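## Task

Take the plates now sitting in bays 14, 24, 34 and 44 and put each one into an unoccupied bay chosen from 21, 22, 23, 31, 32 and 33. Every plate or block has to finish lying flat and seated within the corner pieces of its bay, with its clipped corner toward the back left. Small items are allowed to be lying loose on the deck.

## Robot and tools

Robot: two six-joint arms, left_arm and right_arm, each ending in a parallel two-finger gripper. The names are just labels; left_arm sits on the +y side of the scene. Joints in order from base: waist, shoulder, elbow, forearm roll, wrist pitch, wrist roll.

Scene frame: origin on the tabletop midway between the arms, +x out over the table, +z up. Reported gripper positions are in metres, orientations as quaternions (w,x,y,z); at long reach the printed position can be somewhat wrong. The gripper's fingers extend along its own +z axis and close along its own y axis. The reported position is the point between the pads when shut; closed fingertips reach about 33 mm past it (9 mm when wide open), and while closing the tips travel roughly 24 mm further outward, so leave clearance above surfaces.

Deck: bays are numbered row then column. Row 1 is nearest the arms, row 4 farthest; column 1 is on the left as seen from the arms, column 4 on the right, and column 4 floors sit higher. Layout sheet: sealed 96-well plates in 14, 24, 34, 43, 44; a sealed deep-well block in 42; everything else empty. Ware starts with its clipped corner at back left. Positions are known only from the cameras.

Row format (used by execute_actions and move): 18 numbers, each in [-1, 1], always both arms even if one is idle. First left_arm: dx, dy, dz, rx, ry, rz, then gripper position, force_limit, speed; then the same nine for right_arm. dx..rz are an offset, not a pose: they are measured in that gripper's own axes from where the gripper was measured at the start of the action (for the first action of a call, from the last pose reported in this scene). Each row in a table is relative to that same start, not to the previous row. Scale: 1.0 = 0.6 m or 180 degrees; rx, ry, rz form a single rotation vector. Optionally 12 more numbers in [0,1] can follow: per-joint stiffness scales, left_arm's six then right_arm's six, persisting until changed.

Gripper numbers: position +1 is fully open (140 mm), pads touch near -0.8, and -1 closes until blocked. force_limit -1/0/+1 gives roughly 14/60/107 N grip on parts up to 40 mm wide. speed -1/0/+1 gives about 30/140/250 mm/s pad travel. To leave a gripper unchanged, resend its previous three values; a 0 is a real command. To squeeze harder while gripping, raise force_limit and nudge position between -1 and -0.98.

execute_actions(actions): a list of actions; each action is a table of up to 15 rows, one row per 1/30 s step, with the last row held to fill 15 steps. An empty list just returns state and images. Each step the command is clipped to within 70 mm and 16 degrees of the measured pose, so far targets need several actions; position has priority over orientation.

move(target, speed, stop_force, blocking): target is one 18-number row as above (offset from the latest reported pose). The gripper travels a straight line there; both arms finish together, within 0.5 to 10 s. speed is top path speed in m/s, 0.002 to 0.5 (default 0.25); turning up to twice that in rad/s. Paths ignore obstacles and the other arm; grippers can lag, drift and overshoot speed near a straight arm. Finger values are sent at the start. stop_force (20 to 80 N, one value for both arms) ends an arm's path when push against its motion rises that much; use it only with slow moves, not with rotating grippers, not when lifting off something, and not with blocking=false. Without it, aiming even slightly past a firm contact risks a fault. blocking=false returns after 0.5 s; then use wait(0) or stop before further motion commands.

wait(seconds 0 to 10): lets time run while arms hold. stop: brakes a running move (fingers continue). zoom_image(camera, region [x0,y0,x1,y1] pixels, at most 504x504): closer view of cam_high, cam_low, cam_left_wrist or cam_right_wrist, all 896x504. finished_scene(scene 1 or 2): ends that scene irreversibly and reports success.

Results: state per arm (pose, velocities), joint positions, Hand target lines (where the controller now drives each gripper), gripper position_measured (counts: 3 open, 230 pads together, nonlinear), object_status (0 moving, 1 blocked while opening, 2 blocked while closing i.e. holding, 3 reached target or pads met), flange force (noisy, includes held weight, may be 'no reading'), camera calibration updates. A move adds a 'move:' line with an ending per arm (done, off_target, moving, held, contact, fault) and limits (paced = command clipped; held = some steps blocked, after which it may jump fast) plus distance to target. 'pose unreachable' means a clearance check altered that arm's command.

Avoid: exceeding joint load limits (waist/shoulder 295, elbow 139, wrist joints 39.1 N m) or 144 N outside force, which freezes the arm for 10 s; arms colliding or pushing each other; dropping, slamming or knocking anything off the table; motor overheating from long loaded holds. Occasional tugs on held parts may occur. Confirm grips with object_status 2, place plates flat and correctly oriented, then release and move clear.

Each tool is called after "Request:" as name([rows], argument=value, ...), one row to a line, values as JSON.

## Session

Request:
execute_actions(actions=[])

Scene clock: 0.00 s.
left_arm: end_effector_position=(+0.5869, +0.4603, +0.3219) position_measured=3 object_status=3 end_effector_quat_wxyz=(-0.001, +1.000, +0.009, +0.001) end_effector_velocity=(-0.000, -0.000, +0.001) end_effector_angular_velocity=(+0.001, -0.001, -0.000) | right_arm: end_effector_position=(+0.6761, -0.4934, +0.3215) position_measured=3 object_status=3 end_effector_quat_wxyz=(+0.001, +0.999, -0.039, +0.001) end_effector_velocity=(+0.000, +0.001, +0.000) end_effector_angular_velocity=(+0.002, -0.000, -0.000)
Joint positions: left_arm=[-0.053  0.165  1.603  0.002  1.372  1.518] | right_arm=[-0.054  0.165  1.604 -0.002  1.372  1.517]
Joint velocities: left_arm=[-0.    -0.001 -0.     0.001  0.    -0.   ] | right_arm=[-0.    -0.    -0.     0.002  0.    -0.   ]
Flange force (N, the push that the arm receives, along the gripper's own x y z axes): no reading
Hand target (left_arm): +0.587, +0.460, +0.322; -0.001, +1.000, +0.009, +0.001
Hand target (right_arm): +0.676, -0.493, +0.322; +0.001, +0.999, -0.039, +0.001
Joint stiffness scale: left_arm=[1. 1. 1. 1. 1. 1.] | right_arm=[1. 1. 1. 1. 1. 1.]

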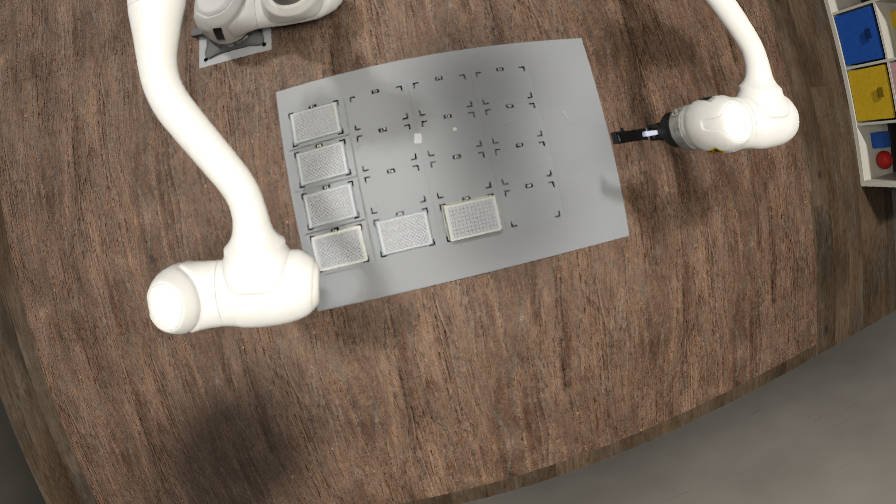

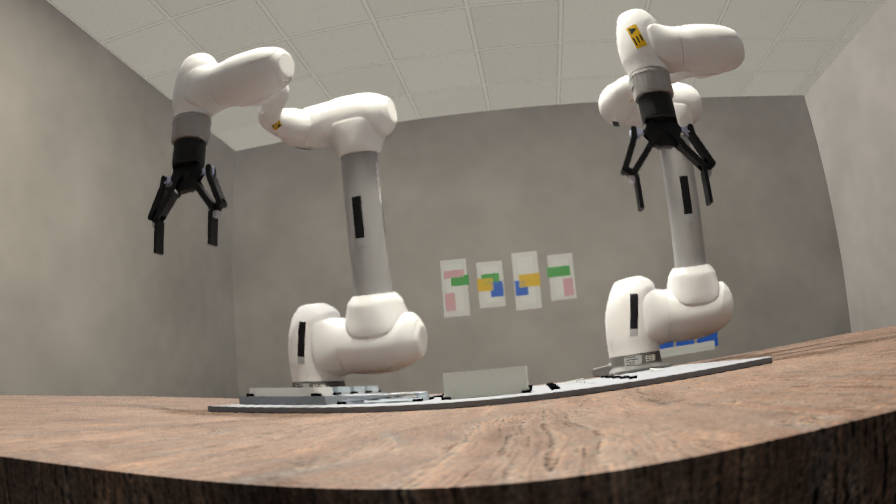

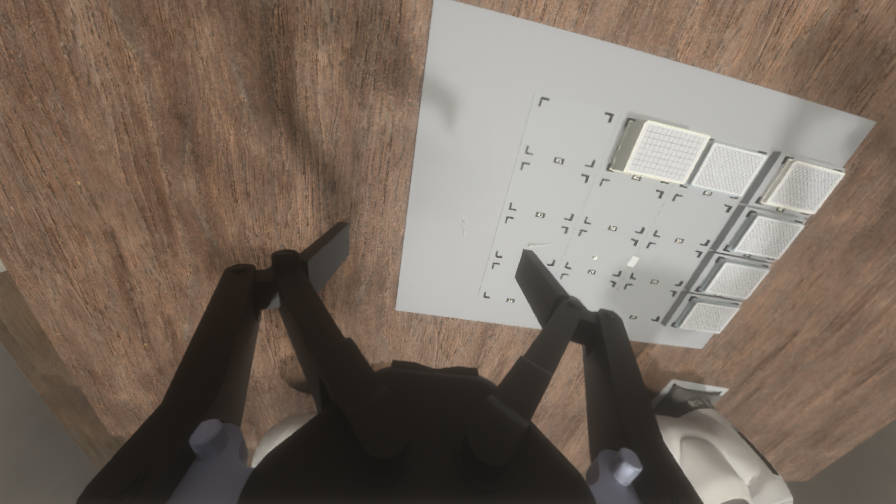

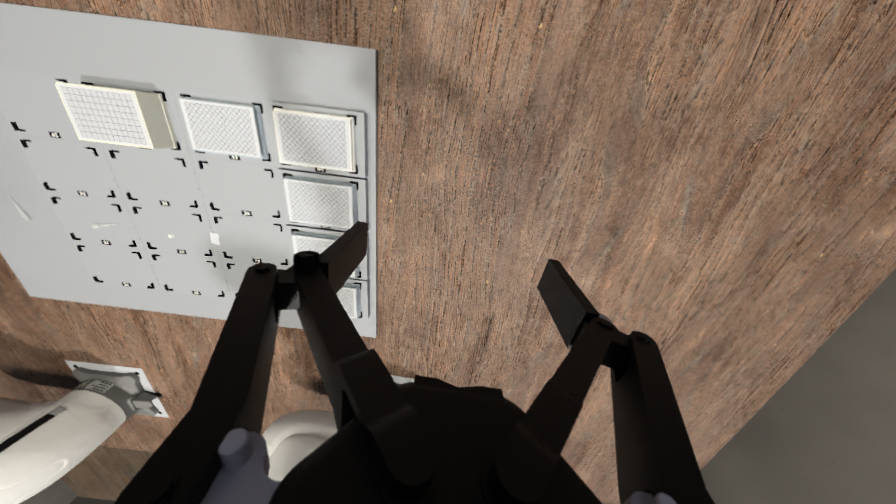

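Request:
zoom_image(camera="cam_high", region=[260, 30, 640, 310])

Request:
zoom_image(camera="cam_right_wrist", region=[0, 60, 400, 340])

Region (260, 30, 640, 310) of cam_high's 896x504 image, scaled by 1.326, with more detail than that image has; it fills the top 371 rows of this view, and the rest is white.

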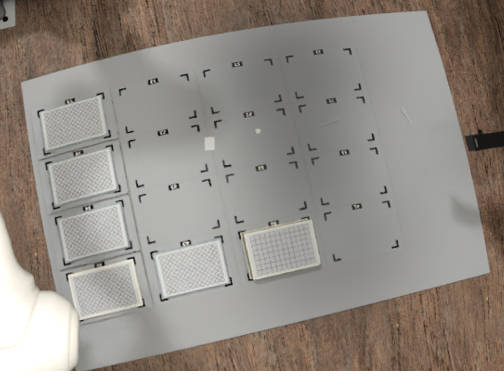

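Region (0, 60, 400, 340) of cam_right_wrist's 896x504 image, scaled by 1.260, with more detail than that image has; it fills the top 353 rows of this view, and the rest is white.

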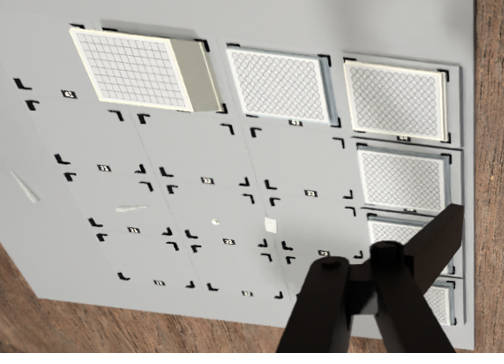

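Request:
zoom_image(camera="cam_high", region=[340, 80, 560, 230])

Request:
zoom_image(camera="cam_high", region=[270, 90, 450, 280])

Request:
zoom_image(camera="cam_low", region=[200, 340, 700, 430])

Region (340, 80, 560, 230) of cam_high's 896x504 image, scaled by 2.291, with more detail than that image has; it fills the top 344 rows of this view, and the rest is white.

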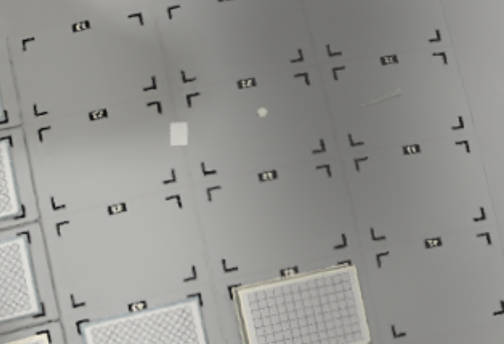

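Region (270, 90, 450, 280) of cam_high's 896x504 image, scaled by 2.653, with more detail than that image has; it fills the left 477 columns of this view, and the rest is white.

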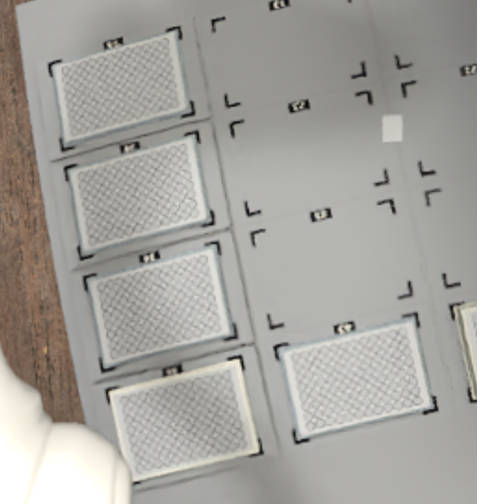

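Region (200, 340, 700, 430) of cam_low's 896x504 image, scaled by 1.008, with more detail than that image has; it fills the top 91 rows of this view, and the rest is white.

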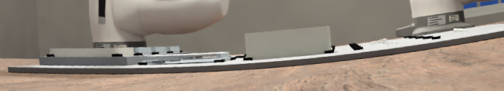

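Request:
move(target=[0,-0.3,0,0,0,0,1,0,0, 0.038,-0.398,0.336,0,0,-0.0306,1,0,0])

Scene clock: 20.43 s.
left_arm: end_effector_position=(+0.5841, +0.6372, +0.3200) position_measured=3 object_status=3 end_effector_quat_wxyz=(-0.001, +1.000, +0.008, +0.002) end_effector_velocity=(+0.000, -0.000, +0.002) end_effector_angular_velocity=(-0.002, -0.004, -0.001) | right_arm: end_effector_position=(+0.7158, -0.2583, +0.1220) position_measured=3 object_status=3 end_effector_quat_wxyz=(+0.001, +1.000, +0.013, -0.000) end_effector_velocity=(+0.000, +0.002, -0.002) end_effector_angular_velocity=(-0.001, -0.001, +0.001)
Joint positions: left_arm=[0.214 0.201 1.563 0.002 1.372 1.786] | right_arm=[ 0.29   0.373  1.713 -0.002  1.057  1.758]
Joint velocities: left_arm=[ 0.001 -0.001 -0.001 -0.003 -0.     0.003] | right_arm=[ 0.003  0.002  0.    -0.002 -0.003  0.002]
Flange force (N, the push that the arm receives, along the gripper's own x y z axes): left_arm=[0.1 0.3 4.1] | right_arm=[3.9 7.7 5.1]
Hand target (left_arm): +0.584, +0.641, +0.322; -0.001, +1.000, +0.009, +0.000
Hand target (right_arm): +0.718, -0.257, +0.120; +0.001, +1.000, +0.010, +0.001
Off the commanded pose (left_arm): 0.004 m, 0 deg.
Off the commanded pose (right_arm): 0.003 m, 0 deg.
Joint stiffness scale: left_arm=[1. 1. 1. 1. 1. 1.] | right_arm=[1. 1. 1. 1. 1. 1.]
move: off_target (left_arm)
camera_calibration (this result's frames):
cam_left_wrist: T_world_to_cam=[[0.200163, -0.979622, 0.0166042, 0.489452], [-0.891349, -0.175039, 0.41816, 0.503601], [-0.406732, -0.0985003, -0.908222, 0.785489], [0, 0, 0, 1]] pos_world=[0.670398, 0.644999, 0.494685]
cam_right_wrist: T_world_to_cam=[[0.23461, -0.97175, -0.0256913, -0.414329], [-0.877725, -0.223121, 0.424047, 0.528516], [-0.4178, -0.0769358, -0.905276, 0.582667], [0, 0, 0, 1]] pos_world=[0.804536, -0.239873, 0.292714]

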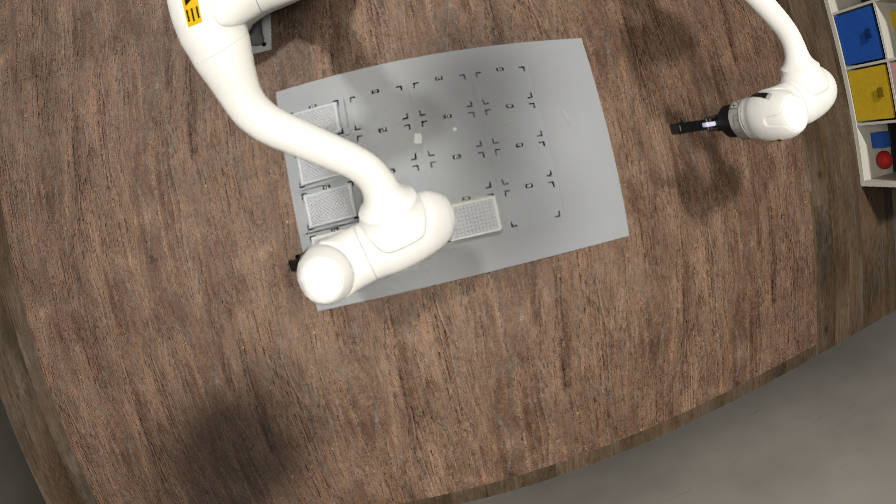

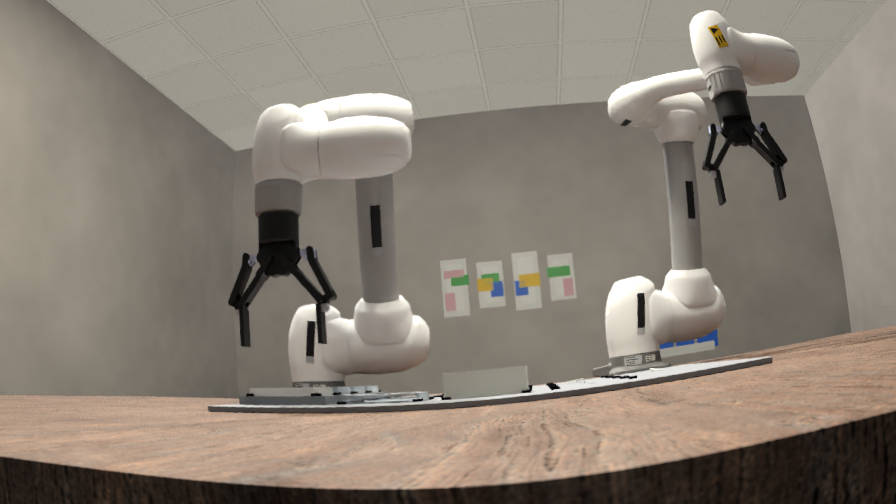

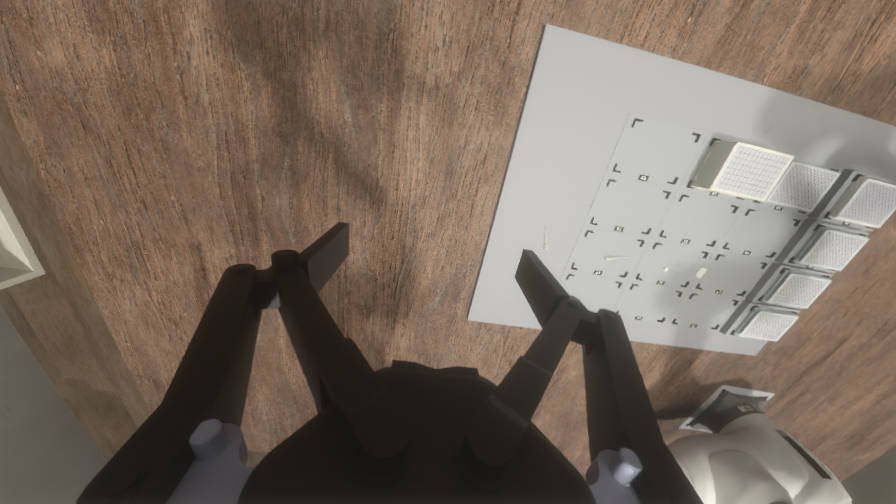

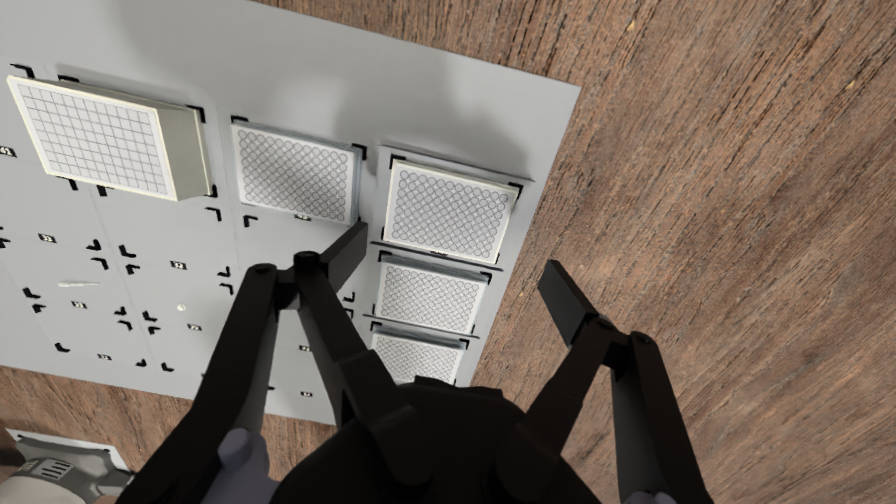

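Request:
move(target=[0,0,0,0,0,0,1,0,0, 0.019,-0.003,0.1,0,0,0,1,0,0], speed=0.1)

Request:
zoom_image(camera="cam_right_wrist", region=[300, 120, 620, 340])

Request:
zoom_image(camera="cam_low", region=[200, 320, 440, 430])

Scene clock: 26.07 s.
left_arm: end_effector_position=(+0.5841, +0.6374, +0.3200) position_measured=3 object_status=3 end_effector_quat_wxyz=(-0.001, +1.000, +0.008, +0.002) end_effector_velocity=(-0.000, -0.000, -0.001) end_effector_angular_velocity=(-0.001, +0.002, -0.000) | right_arm: end_effector_position=(+0.7275, -0.2556, +0.0662) position_measured=3 object_status=3 end_effector_quat_wxyz=(+0.001, +1.000, +0.013, +0.000) end_effector_velocity=(+0.001, +0.001, -0.002) end_effector_angular_velocity=(+0.000, -0.002, +0.001)
Joint positions: left_arm=[0.214 0.202 1.563 0.002 1.372 1.786] | right_arm=[ 0.29   0.437  1.733 -0.002  0.971  1.759]
Joint velocities: left_arm=[-0.     0.001  0.    -0.     0.001  0.   ] | right_arm=[ 0.001  0.002  0.    -0.    -0.005  0.   ]
Flange force (N, the push that the arm receives, along the gripper's own x y z axes): left_arm=[0.0 1.7 5.7] | right_arm=[1.1 4.2 3.9]
Hand target (left_arm): +0.584, +0.637, +0.320; -0.001, +1.000, +0.008, +0.002
Hand target (right_arm): +0.727, -0.256, +0.062; +0.001, +1.000, +0.013, -0.001
Off the commanded pose (left_arm): 0.000 m, 0 deg.
Off the commanded pose (right_arm): 0.004 m, 0 deg.
Joint stiffness scale: left_arm=[1. 1. 1. 1. 1. 1.] | right_arm=[1. 1. 1. 1. 1. 1.]
move: off_target (right_arm)
camera_calibration (this result's frames):
cam_left_wrist: T_world_to_cam=[[0.200061, -0.979643, 0.0166015, 0.48965], [-0.891384, -0.174951, 0.418123, 0.503625], [-0.406707, -0.0984486, -0.908238, 0.785484], [0, 0, 0, 1]] pos_world=[0.670425, 0.645122, 0.4947]
cam_right_wrist: T_world_to_cam=[[0.234698, -0.971728, -0.0257225, -0.415931], [-0.878373, -0.223337, 0.42259, 0.563558], [-0.416387, -0.0765871, -0.905956, 0.536384], [0, 0, 0, 1]] pos_world=[0.815975, -0.237228, 0.237088]

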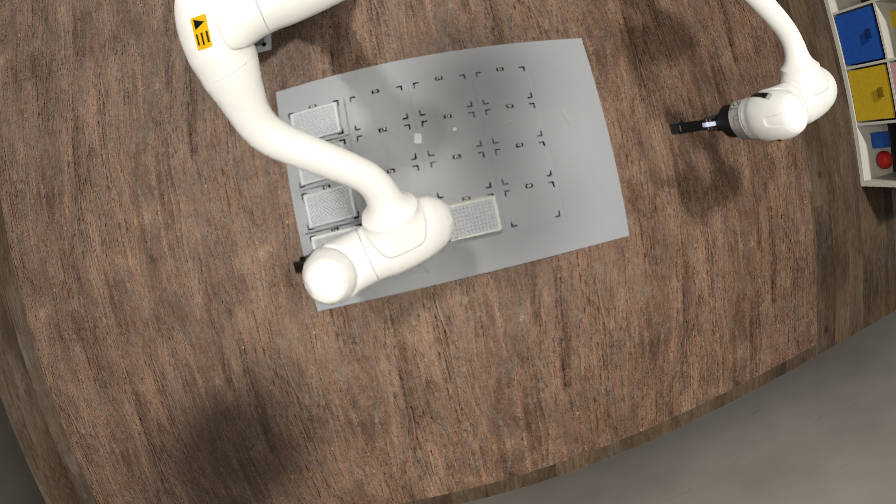

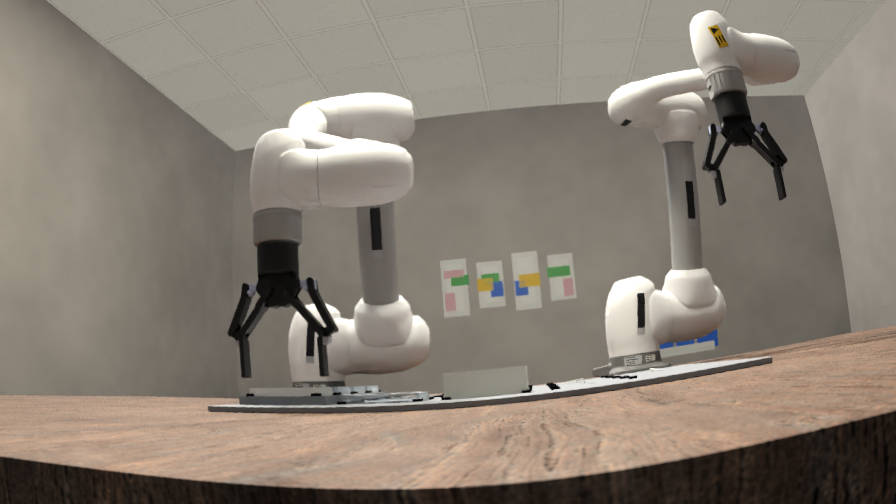

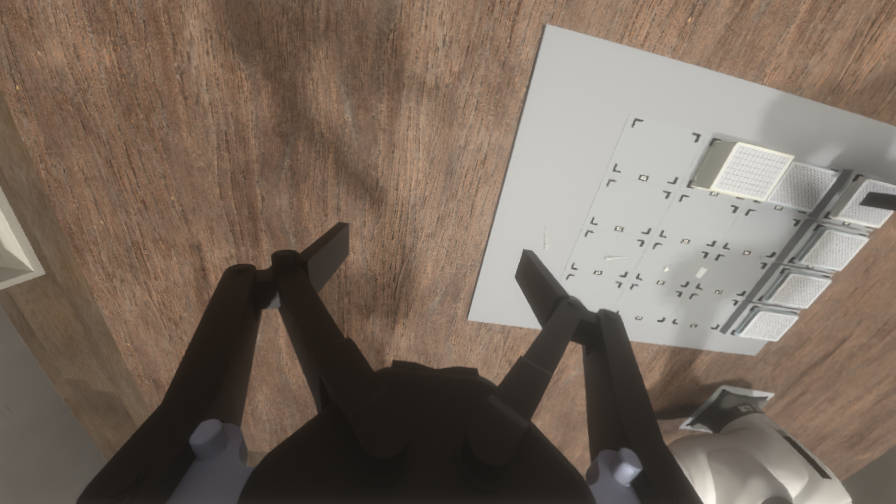

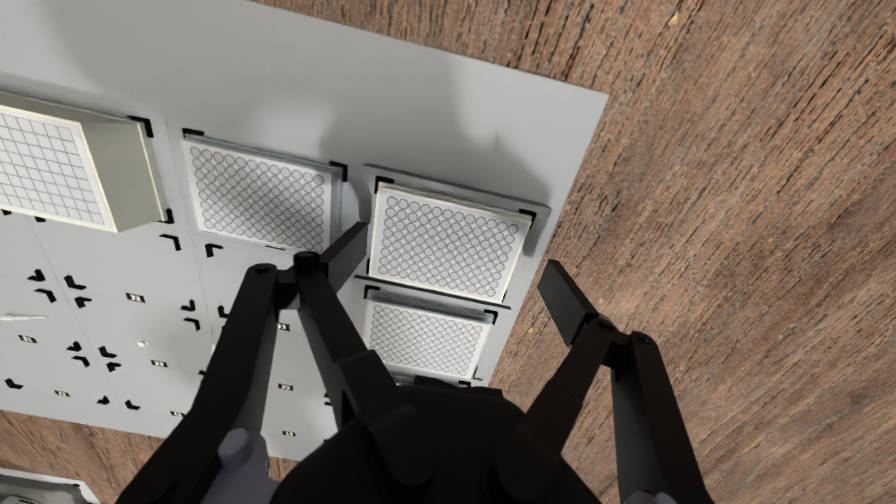

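Region (300, 120, 620, 340) of cam_right_wrist's 896x504 image, scaled by 1.575, with more detail than that image has; it fills the top 346 rows of this view, and the rest is white.

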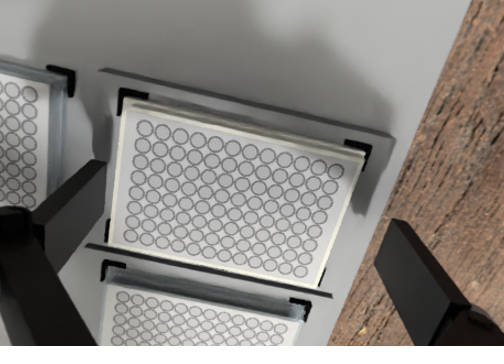

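Region (200, 320, 440, 430) of cam_low's 896x504 image, scaled by 2.100, with more detail than that image has; it fills the top 231 rows of this view, and the rest is white.

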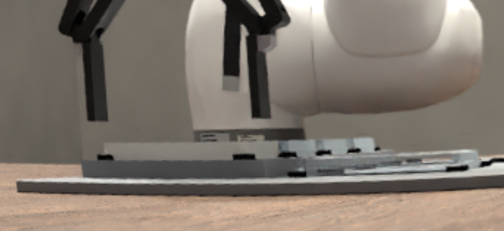

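Request:
move(target=[0,0,0,0,0,0,1,0,0, -0.003,-0.0125,0.022,0,0,0,1,0,0], speed=0.03)

Request:
zoom_image(camera="cam_right_wrist", region=[300, 120, 620, 340])

Request:
zoom_image(camera="cam_low", region=[220, 350, 380, 420])

Scene clock: 33.67 s.
left_arm: end_effector_position=(+0.5841, +0.6374, +0.3200) position_measured=3 object_status=3 end_effector_quat_wxyz=(-0.001, +1.000, +0.008, +0.002) end_effector_velocity=(+0.000, -0.001, +0.001) end_effector_angular_velocity=(-0.001, -0.003, +0.000) | right_arm: end_effector_position=(+0.7267, -0.2490, +0.0573) position_measured=3 object_status=3 end_effector_quat_wxyz=(+0.000, +1.000, +0.016, +0.001) end_effector_velocity=(+0.001, +0.001, -0.001) end_effector_angular_velocity=(-0.000, -0.002, +0.001)
Joint positions: left_arm=[0.214 0.202 1.563 0.002 1.372 1.786] | right_arm=[ 0.299  0.446  1.739 -0.002  0.955  1.761]
Joint velocities: left_arm=[ 0.    -0.002  0.    -0.002 -0.001  0.   ] | right_arm=[ 0.002  0.002 -0.    -0.001 -0.004  0.002]
Flange force (N, the push that the arm receives, along the gripper's own x y z axes): left_arm=[-0.2 0.9 4.5] | right_arm=[0.8 5.0 1.2]
Hand target (left_arm): +0.584, +0.637, +0.320; -0.001, +1.000, +0.008, +0.002
Hand target (right_arm): +0.726, -0.248, +0.053; +0.001, +1.000, +0.013, +0.000
Off the commanded pose (left_arm): 0.000 m, 0 deg.
Off the commanded pose (right_arm): 0.005 m, 0 deg.
Joint stiffness scale: left_arm=[1. 1. 1. 1. 1. 1.] | right_arm=[1. 1. 1. 1. 1. 1.]
move: off_target (right_arm)
camera_calibration (this result's frames):
cam_left_wrist: T_world_to_cam=[[0.200061, -0.979643, 0.0166015, 0.48965], [-0.891384, -0.174951, 0.418123, 0.503625], [-0.406707, -0.0984486, -0.908238, 0.785484], [0, 0, 0, 1]] pos_world=[0.670425, 0.645122, 0.4947]
cam_right_wrist: T_world_to_cam=[[0.24083, -0.970227, -0.0256987, -0.413711], [-0.877684, -0.22901, 0.420982, 0.566238], [-0.414334, -0.0788299, -0.906705, 0.526444], [0, 0, 0, 1]] pos_world=[0.814735, -0.23022, 0.228322]

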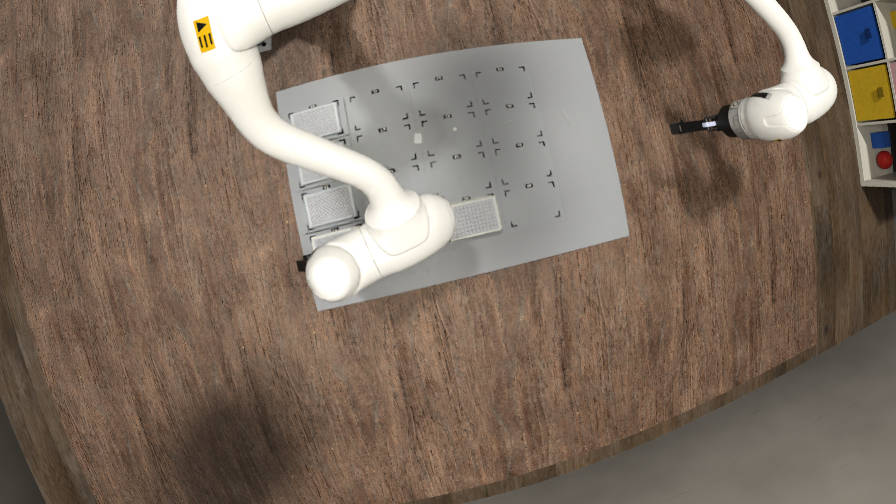

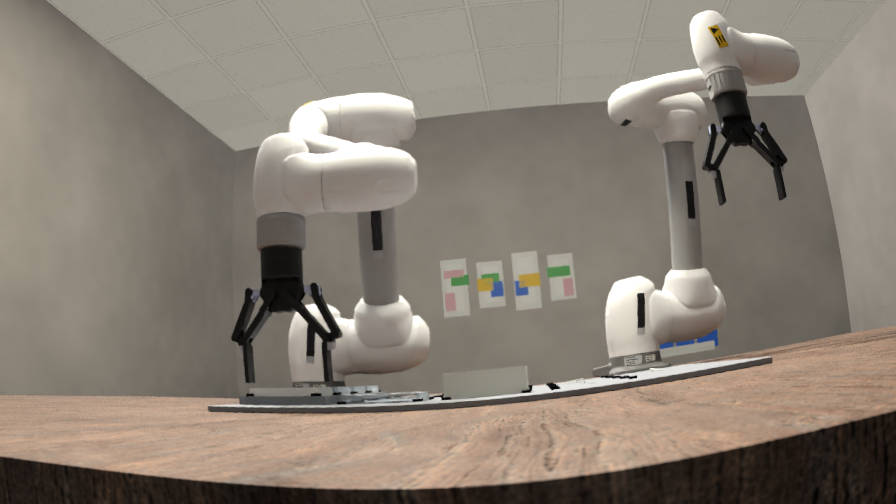

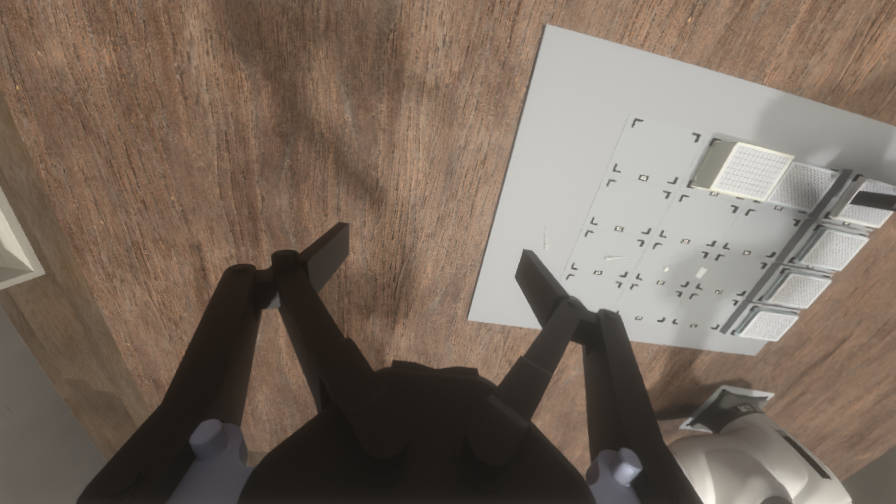

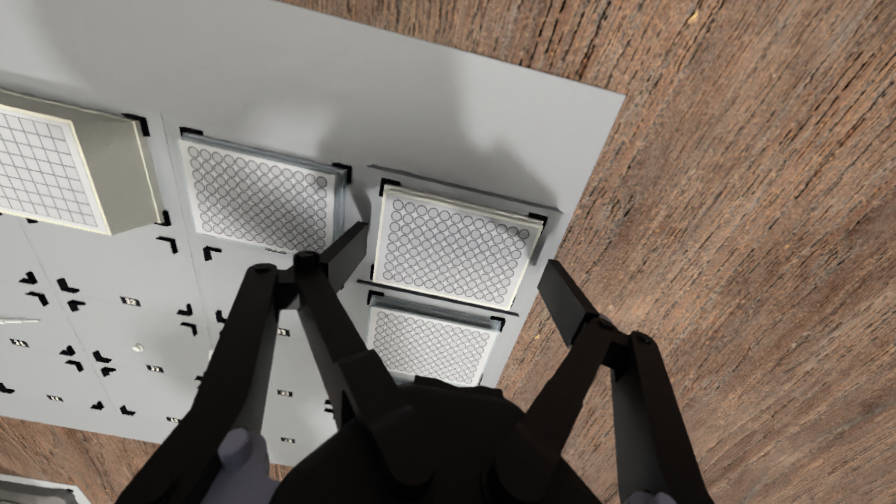

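Region (300, 120, 620, 340) of cam_right_wrist's 896x504 image, scaled by 1.575, with more detail than that image has; it fills the top 346 rows of this view, and the rest is white.

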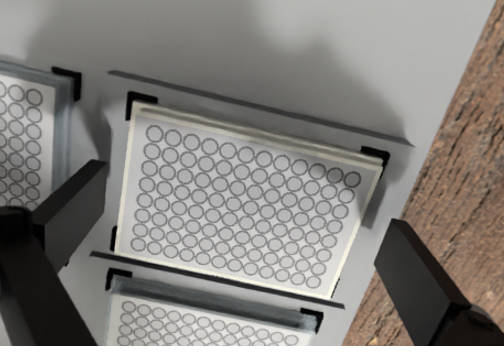

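Region (220, 350, 380, 420) of cam_low's 896x504 image, scaled by 3.150, with more detail than that image has; it fills the top 220 rows of this view, and the rest is white.

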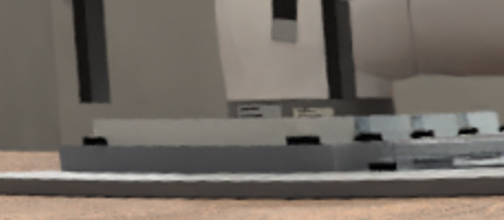

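Request:
move(target=[0,0,0,0,0,0,1,0,0, -0.003,-0.005,0.035,0,0,0.0038,1,0,0], speed=0.03)

Request:
zoom_image(camera="cam_right_wrist", region=[300, 120, 620, 340])

Request:
zoom_image(camera="cam_low", region=[220, 350, 380, 420])

Scene clock: 41.47 s.
left_arm: end_effector_position=(+0.5841, +0.6374, +0.3200) position_measured=3 object_status=3 end_effector_quat_wxyz=(-0.001, +1.000, +0.008, +0.002) end_effector_velocity=(+0.000, -0.000, +0.000) end_effector_angular_velocity=(-0.002, -0.000, +0.001) | right_arm: end_effector_position=(+0.7261, -0.2469, +0.0406) position_measured=3 object_status=3 end_effector_quat_wxyz=(+0.000, +1.000, +0.013, +0.002) end_effector_velocity=(-0.000, +0.001, -0.002) end_effector_angular_velocity=(+0.000, -0.001, -0.002)
Joint positions: left_arm=[0.214 0.202 1.563 0.002 1.372 1.786] | right_arm=[ 0.302  0.461  1.751 -0.002  0.925  1.77 ]
Joint velocities: left_arm=[ 0.     0.    -0.    -0.002  0.    -0.   ] | right_arm=[ 0.001  0.002  0.002  0.    -0.005  0.002]
Flange force (N, the push that the arm receives, along the gripper's own x y z axes): left_arm=[-0.4 0.6 5.0] | right_arm=[3.3 5.7 4.4]
Hand target (left_arm): +0.584, +0.637, +0.320; -0.001, +1.000, +0.008, +0.002
Hand target (right_arm): +0.725, -0.246, +0.036; +0.000, +1.000, +0.010, +0.001
Off the commanded pose (left_arm): 0.000 m, 0 deg.
Off the commanded pose (right_arm): 0.005 m, 0 deg.
Joint stiffness scale: left_arm=[1. 1. 1. 1. 1. 1.] | right_arm=[1. 1. 1. 1. 1. 1.]
move: off_target (right_arm)
camera_calibration (this result's frames):
cam_left_wrist: T_world_to_cam=[[0.200061, -0.979643, 0.0166014, 0.48965], [-0.891384, -0.174951, 0.418124, 0.503625], [-0.406707, -0.0984486, -0.908238, 0.785484], [0, 0, 0, 1]] pos_world=[0.670425, 0.645122, 0.4947]
cam_right_wrist: T_world_to_cam=[[0.235519, -0.971529, -0.0257207, -0.408394], [-0.879639, -0.224346, 0.419408, 0.575843], [-0.413238, -0.0761536, -0.907433, 0.511064], [0, 0, 0, 1]] pos_world=[0.81391, -0.228659, 0.211739]

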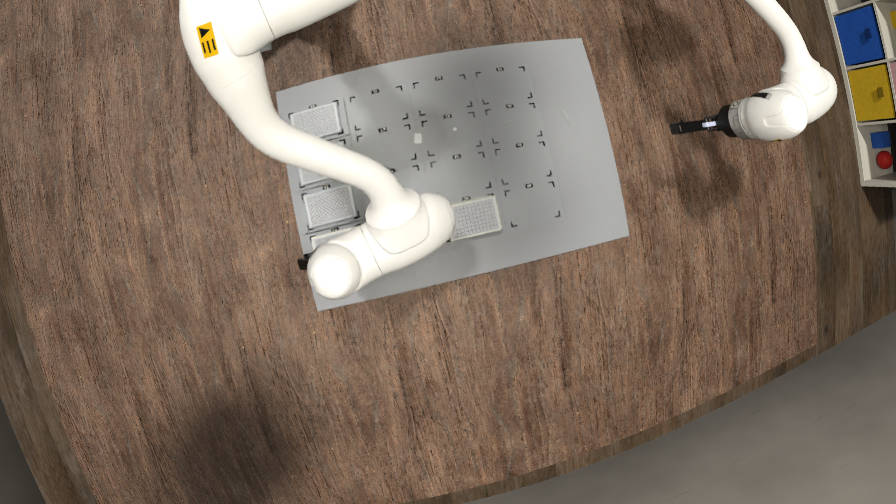

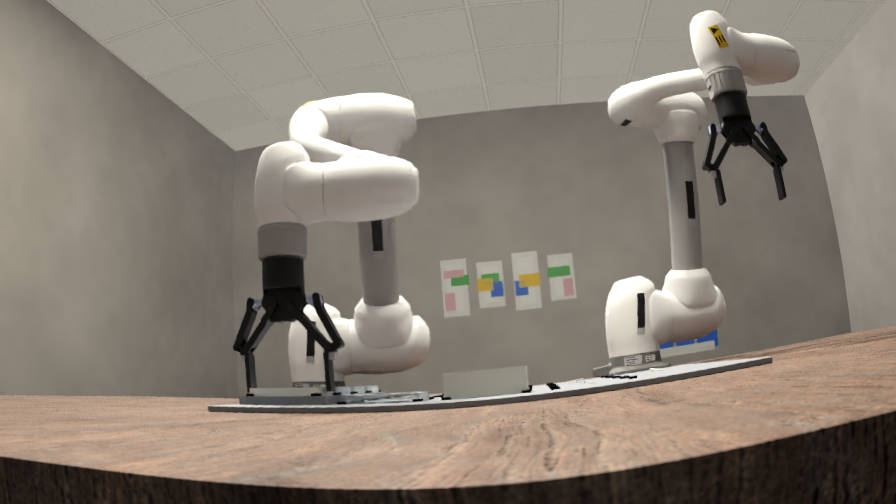

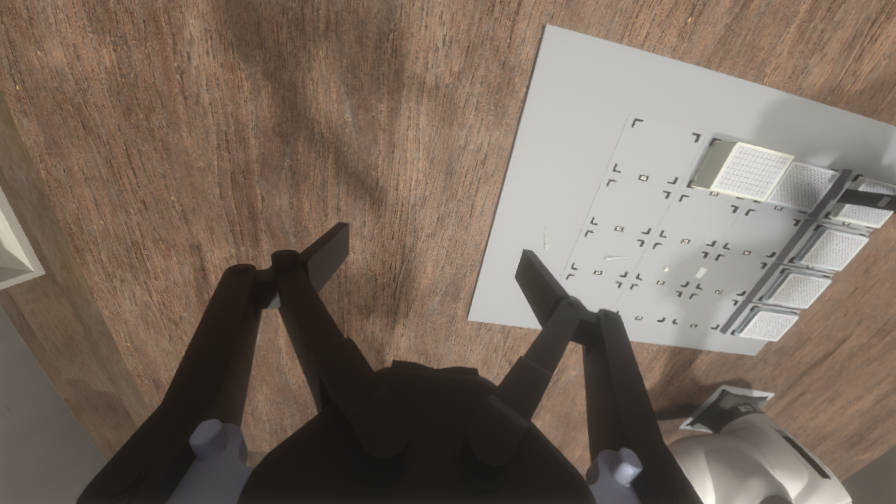

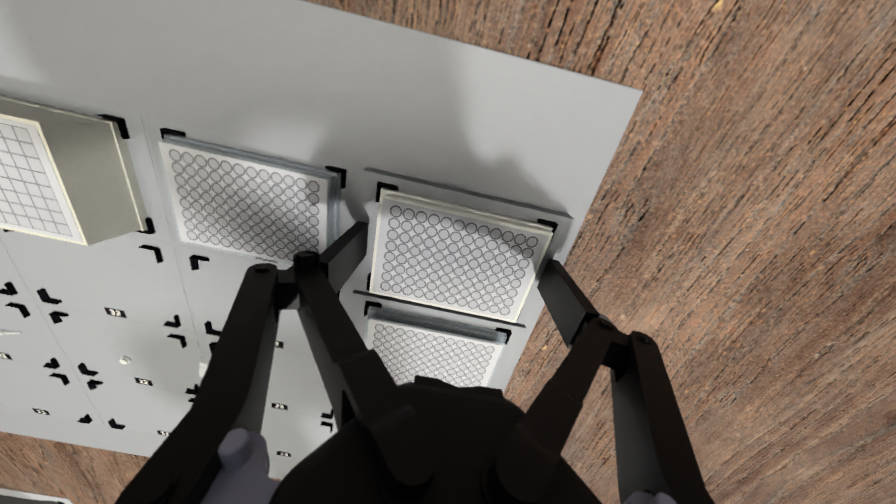

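Region (300, 120, 620, 340) of cam_right_wrist's 896x504 image, scaled by 1.575, with more detail than that image has; it fills the top 346 rows of this view, and the rest is white.

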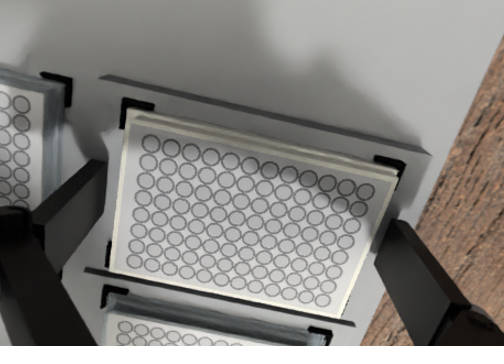

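Region (220, 350, 380, 420) of cam_low's 896x504 image, scaled by 3.150, with more detail than that image has; it fills the top 220 rows of this view, and the rest is white.

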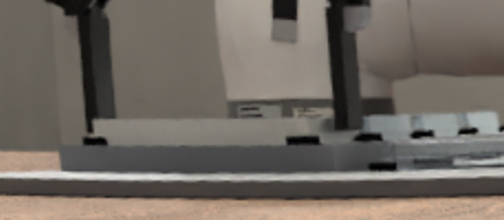

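Request:
move(target=[0,0,0,0,0,0,1,0,0, 0,0,0,0,0,0,-1,0.3,-0.6])

Request:
zoom_image(camera="cam_right_wrist", region=[300, 120, 620, 340])

Request:
zoom_image(camera="cam_low", region=[220, 350, 380, 420])

Scene clock: 46.43 s.
left_arm: end_effector_position=(+0.5841, +0.6374, +0.3200) position_measured=3 object_status=3 end_effector_quat_wxyz=(-0.001, +1.000, +0.008, +0.002) end_effector_velocity=(+0.000, -0.000, +0.000) end_effector_angular_velocity=(+0.001, -0.001, -0.000) | right_arm: end_effector_position=(+0.7263, -0.2468, +0.0413) position_measured=35 object_status=2 end_effector_quat_wxyz=(+0.000, +1.000, +0.013, +0.003) end_effector_velocity=(-0.000, +0.000, -0.000) end_effector_angular_velocity=(-0.001, -0.000, +0.001)
Joint positions: left_arm=[0.214 0.202 1.563 0.002 1.372 1.786] | right_arm=[ 0.302  0.46   1.751 -0.002  0.925  1.77 ]
Joint velocities: left_arm=[-0.001 -0.    -0.001  0.001 -0.    -0.001] | right_arm=[ 0.001  0.     0.    -0.001  0.     0.   ]
Flange force (N, the push that the arm receives, along the gripper's own x y z axes): left_arm=[-1.4 1.2 5.8] | right_arm=[-5.5 7.9 -28.5]
Hand target (left_arm): +0.584, +0.637, +0.320; -0.001, +1.000, +0.008, +0.002
Hand target (right_arm): +0.726, -0.247, +0.041; +0.000, +1.000, +0.013, +0.002
Off the commanded pose (left_arm): 0.000 m, 0 deg.
Off the commanded pose (right_arm): 0.001 m, 0 deg.
Joint stiffness scale: left_arm=[1. 1. 1. 1. 1. 1.] | right_arm=[1. 1. 1. 1. 1. 1.]
move: done
camera_calibration (this result's frames):
cam_left_wrist: T_world_to_cam=[[0.200061, -0.979643, 0.0166016, 0.48965], [-0.891384, -0.174951, 0.418123, 0.503625], [-0.406707, -0.0984488, -0.908238, 0.785484], [0, 0, 0, 1]] pos_world=[0.670425, 0.645122, 0.4947]
cam_right_wrist: T_world_to_cam=[[0.235356, -0.971569, -0.0257063, -0.408227], [-0.880164, -0.224282, 0.41834, 0.576239], [-0.412212, -0.075833, -0.907927, 0.511177], [0, 0, 0, 1]] pos_world=[0.813976, -0.228617, 0.212553]

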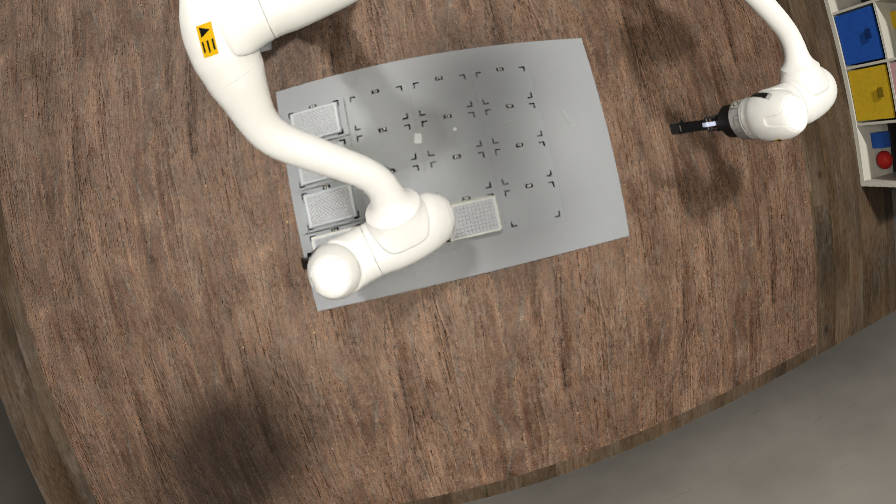

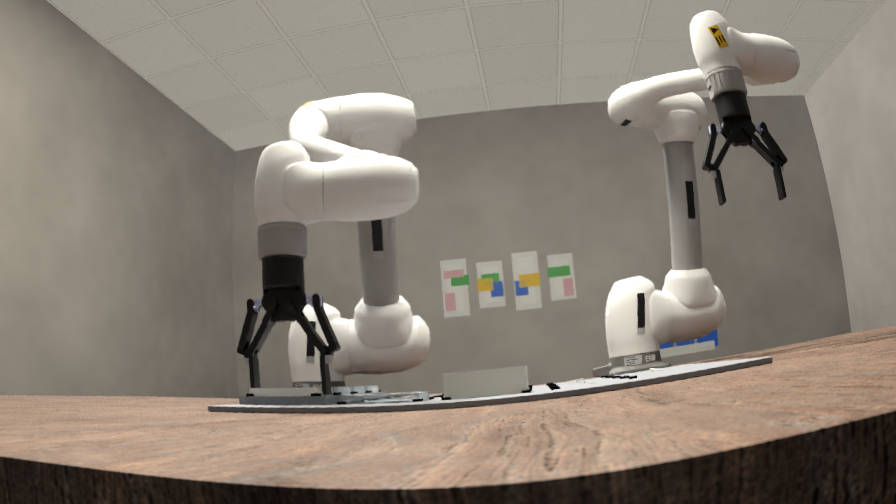

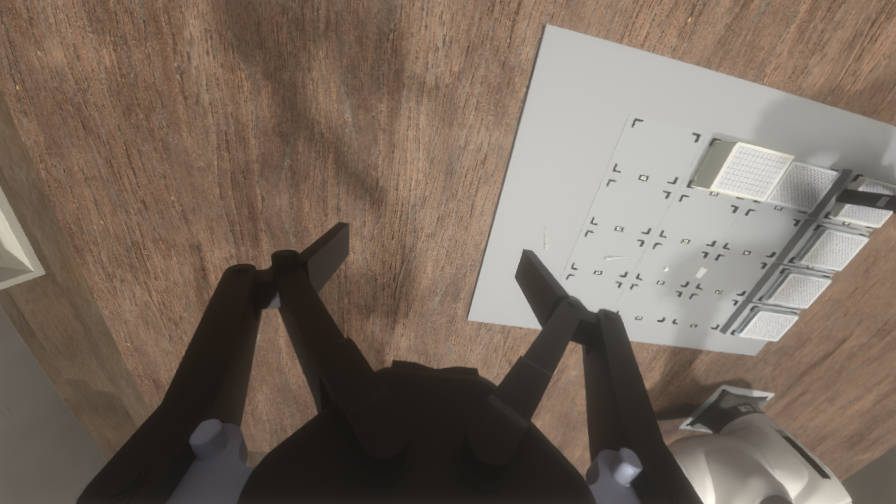

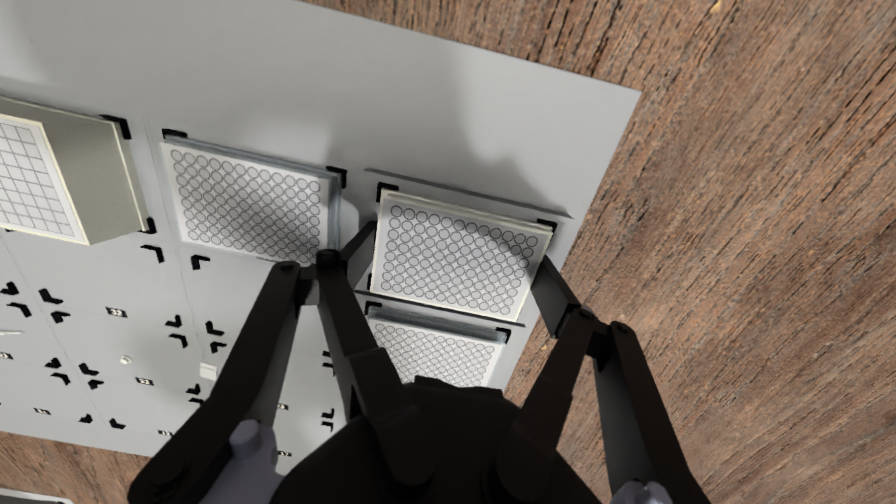

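Region (300, 120, 620, 340) of cam_right_wrist's 896x504 image, scaled by 1.575, with more detail than that image has; it fills the top 346 rows of this view, and the rest is white.

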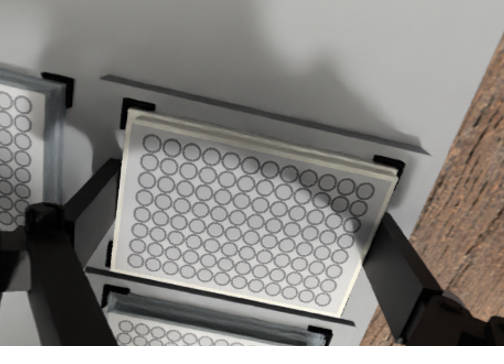

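Region (220, 350, 380, 420) of cam_low's 896x504 image, scaled by 3.150, with more detail than that image has; it fills the top 220 rows of this view, and the rest is white.

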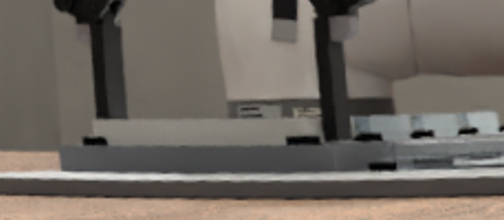

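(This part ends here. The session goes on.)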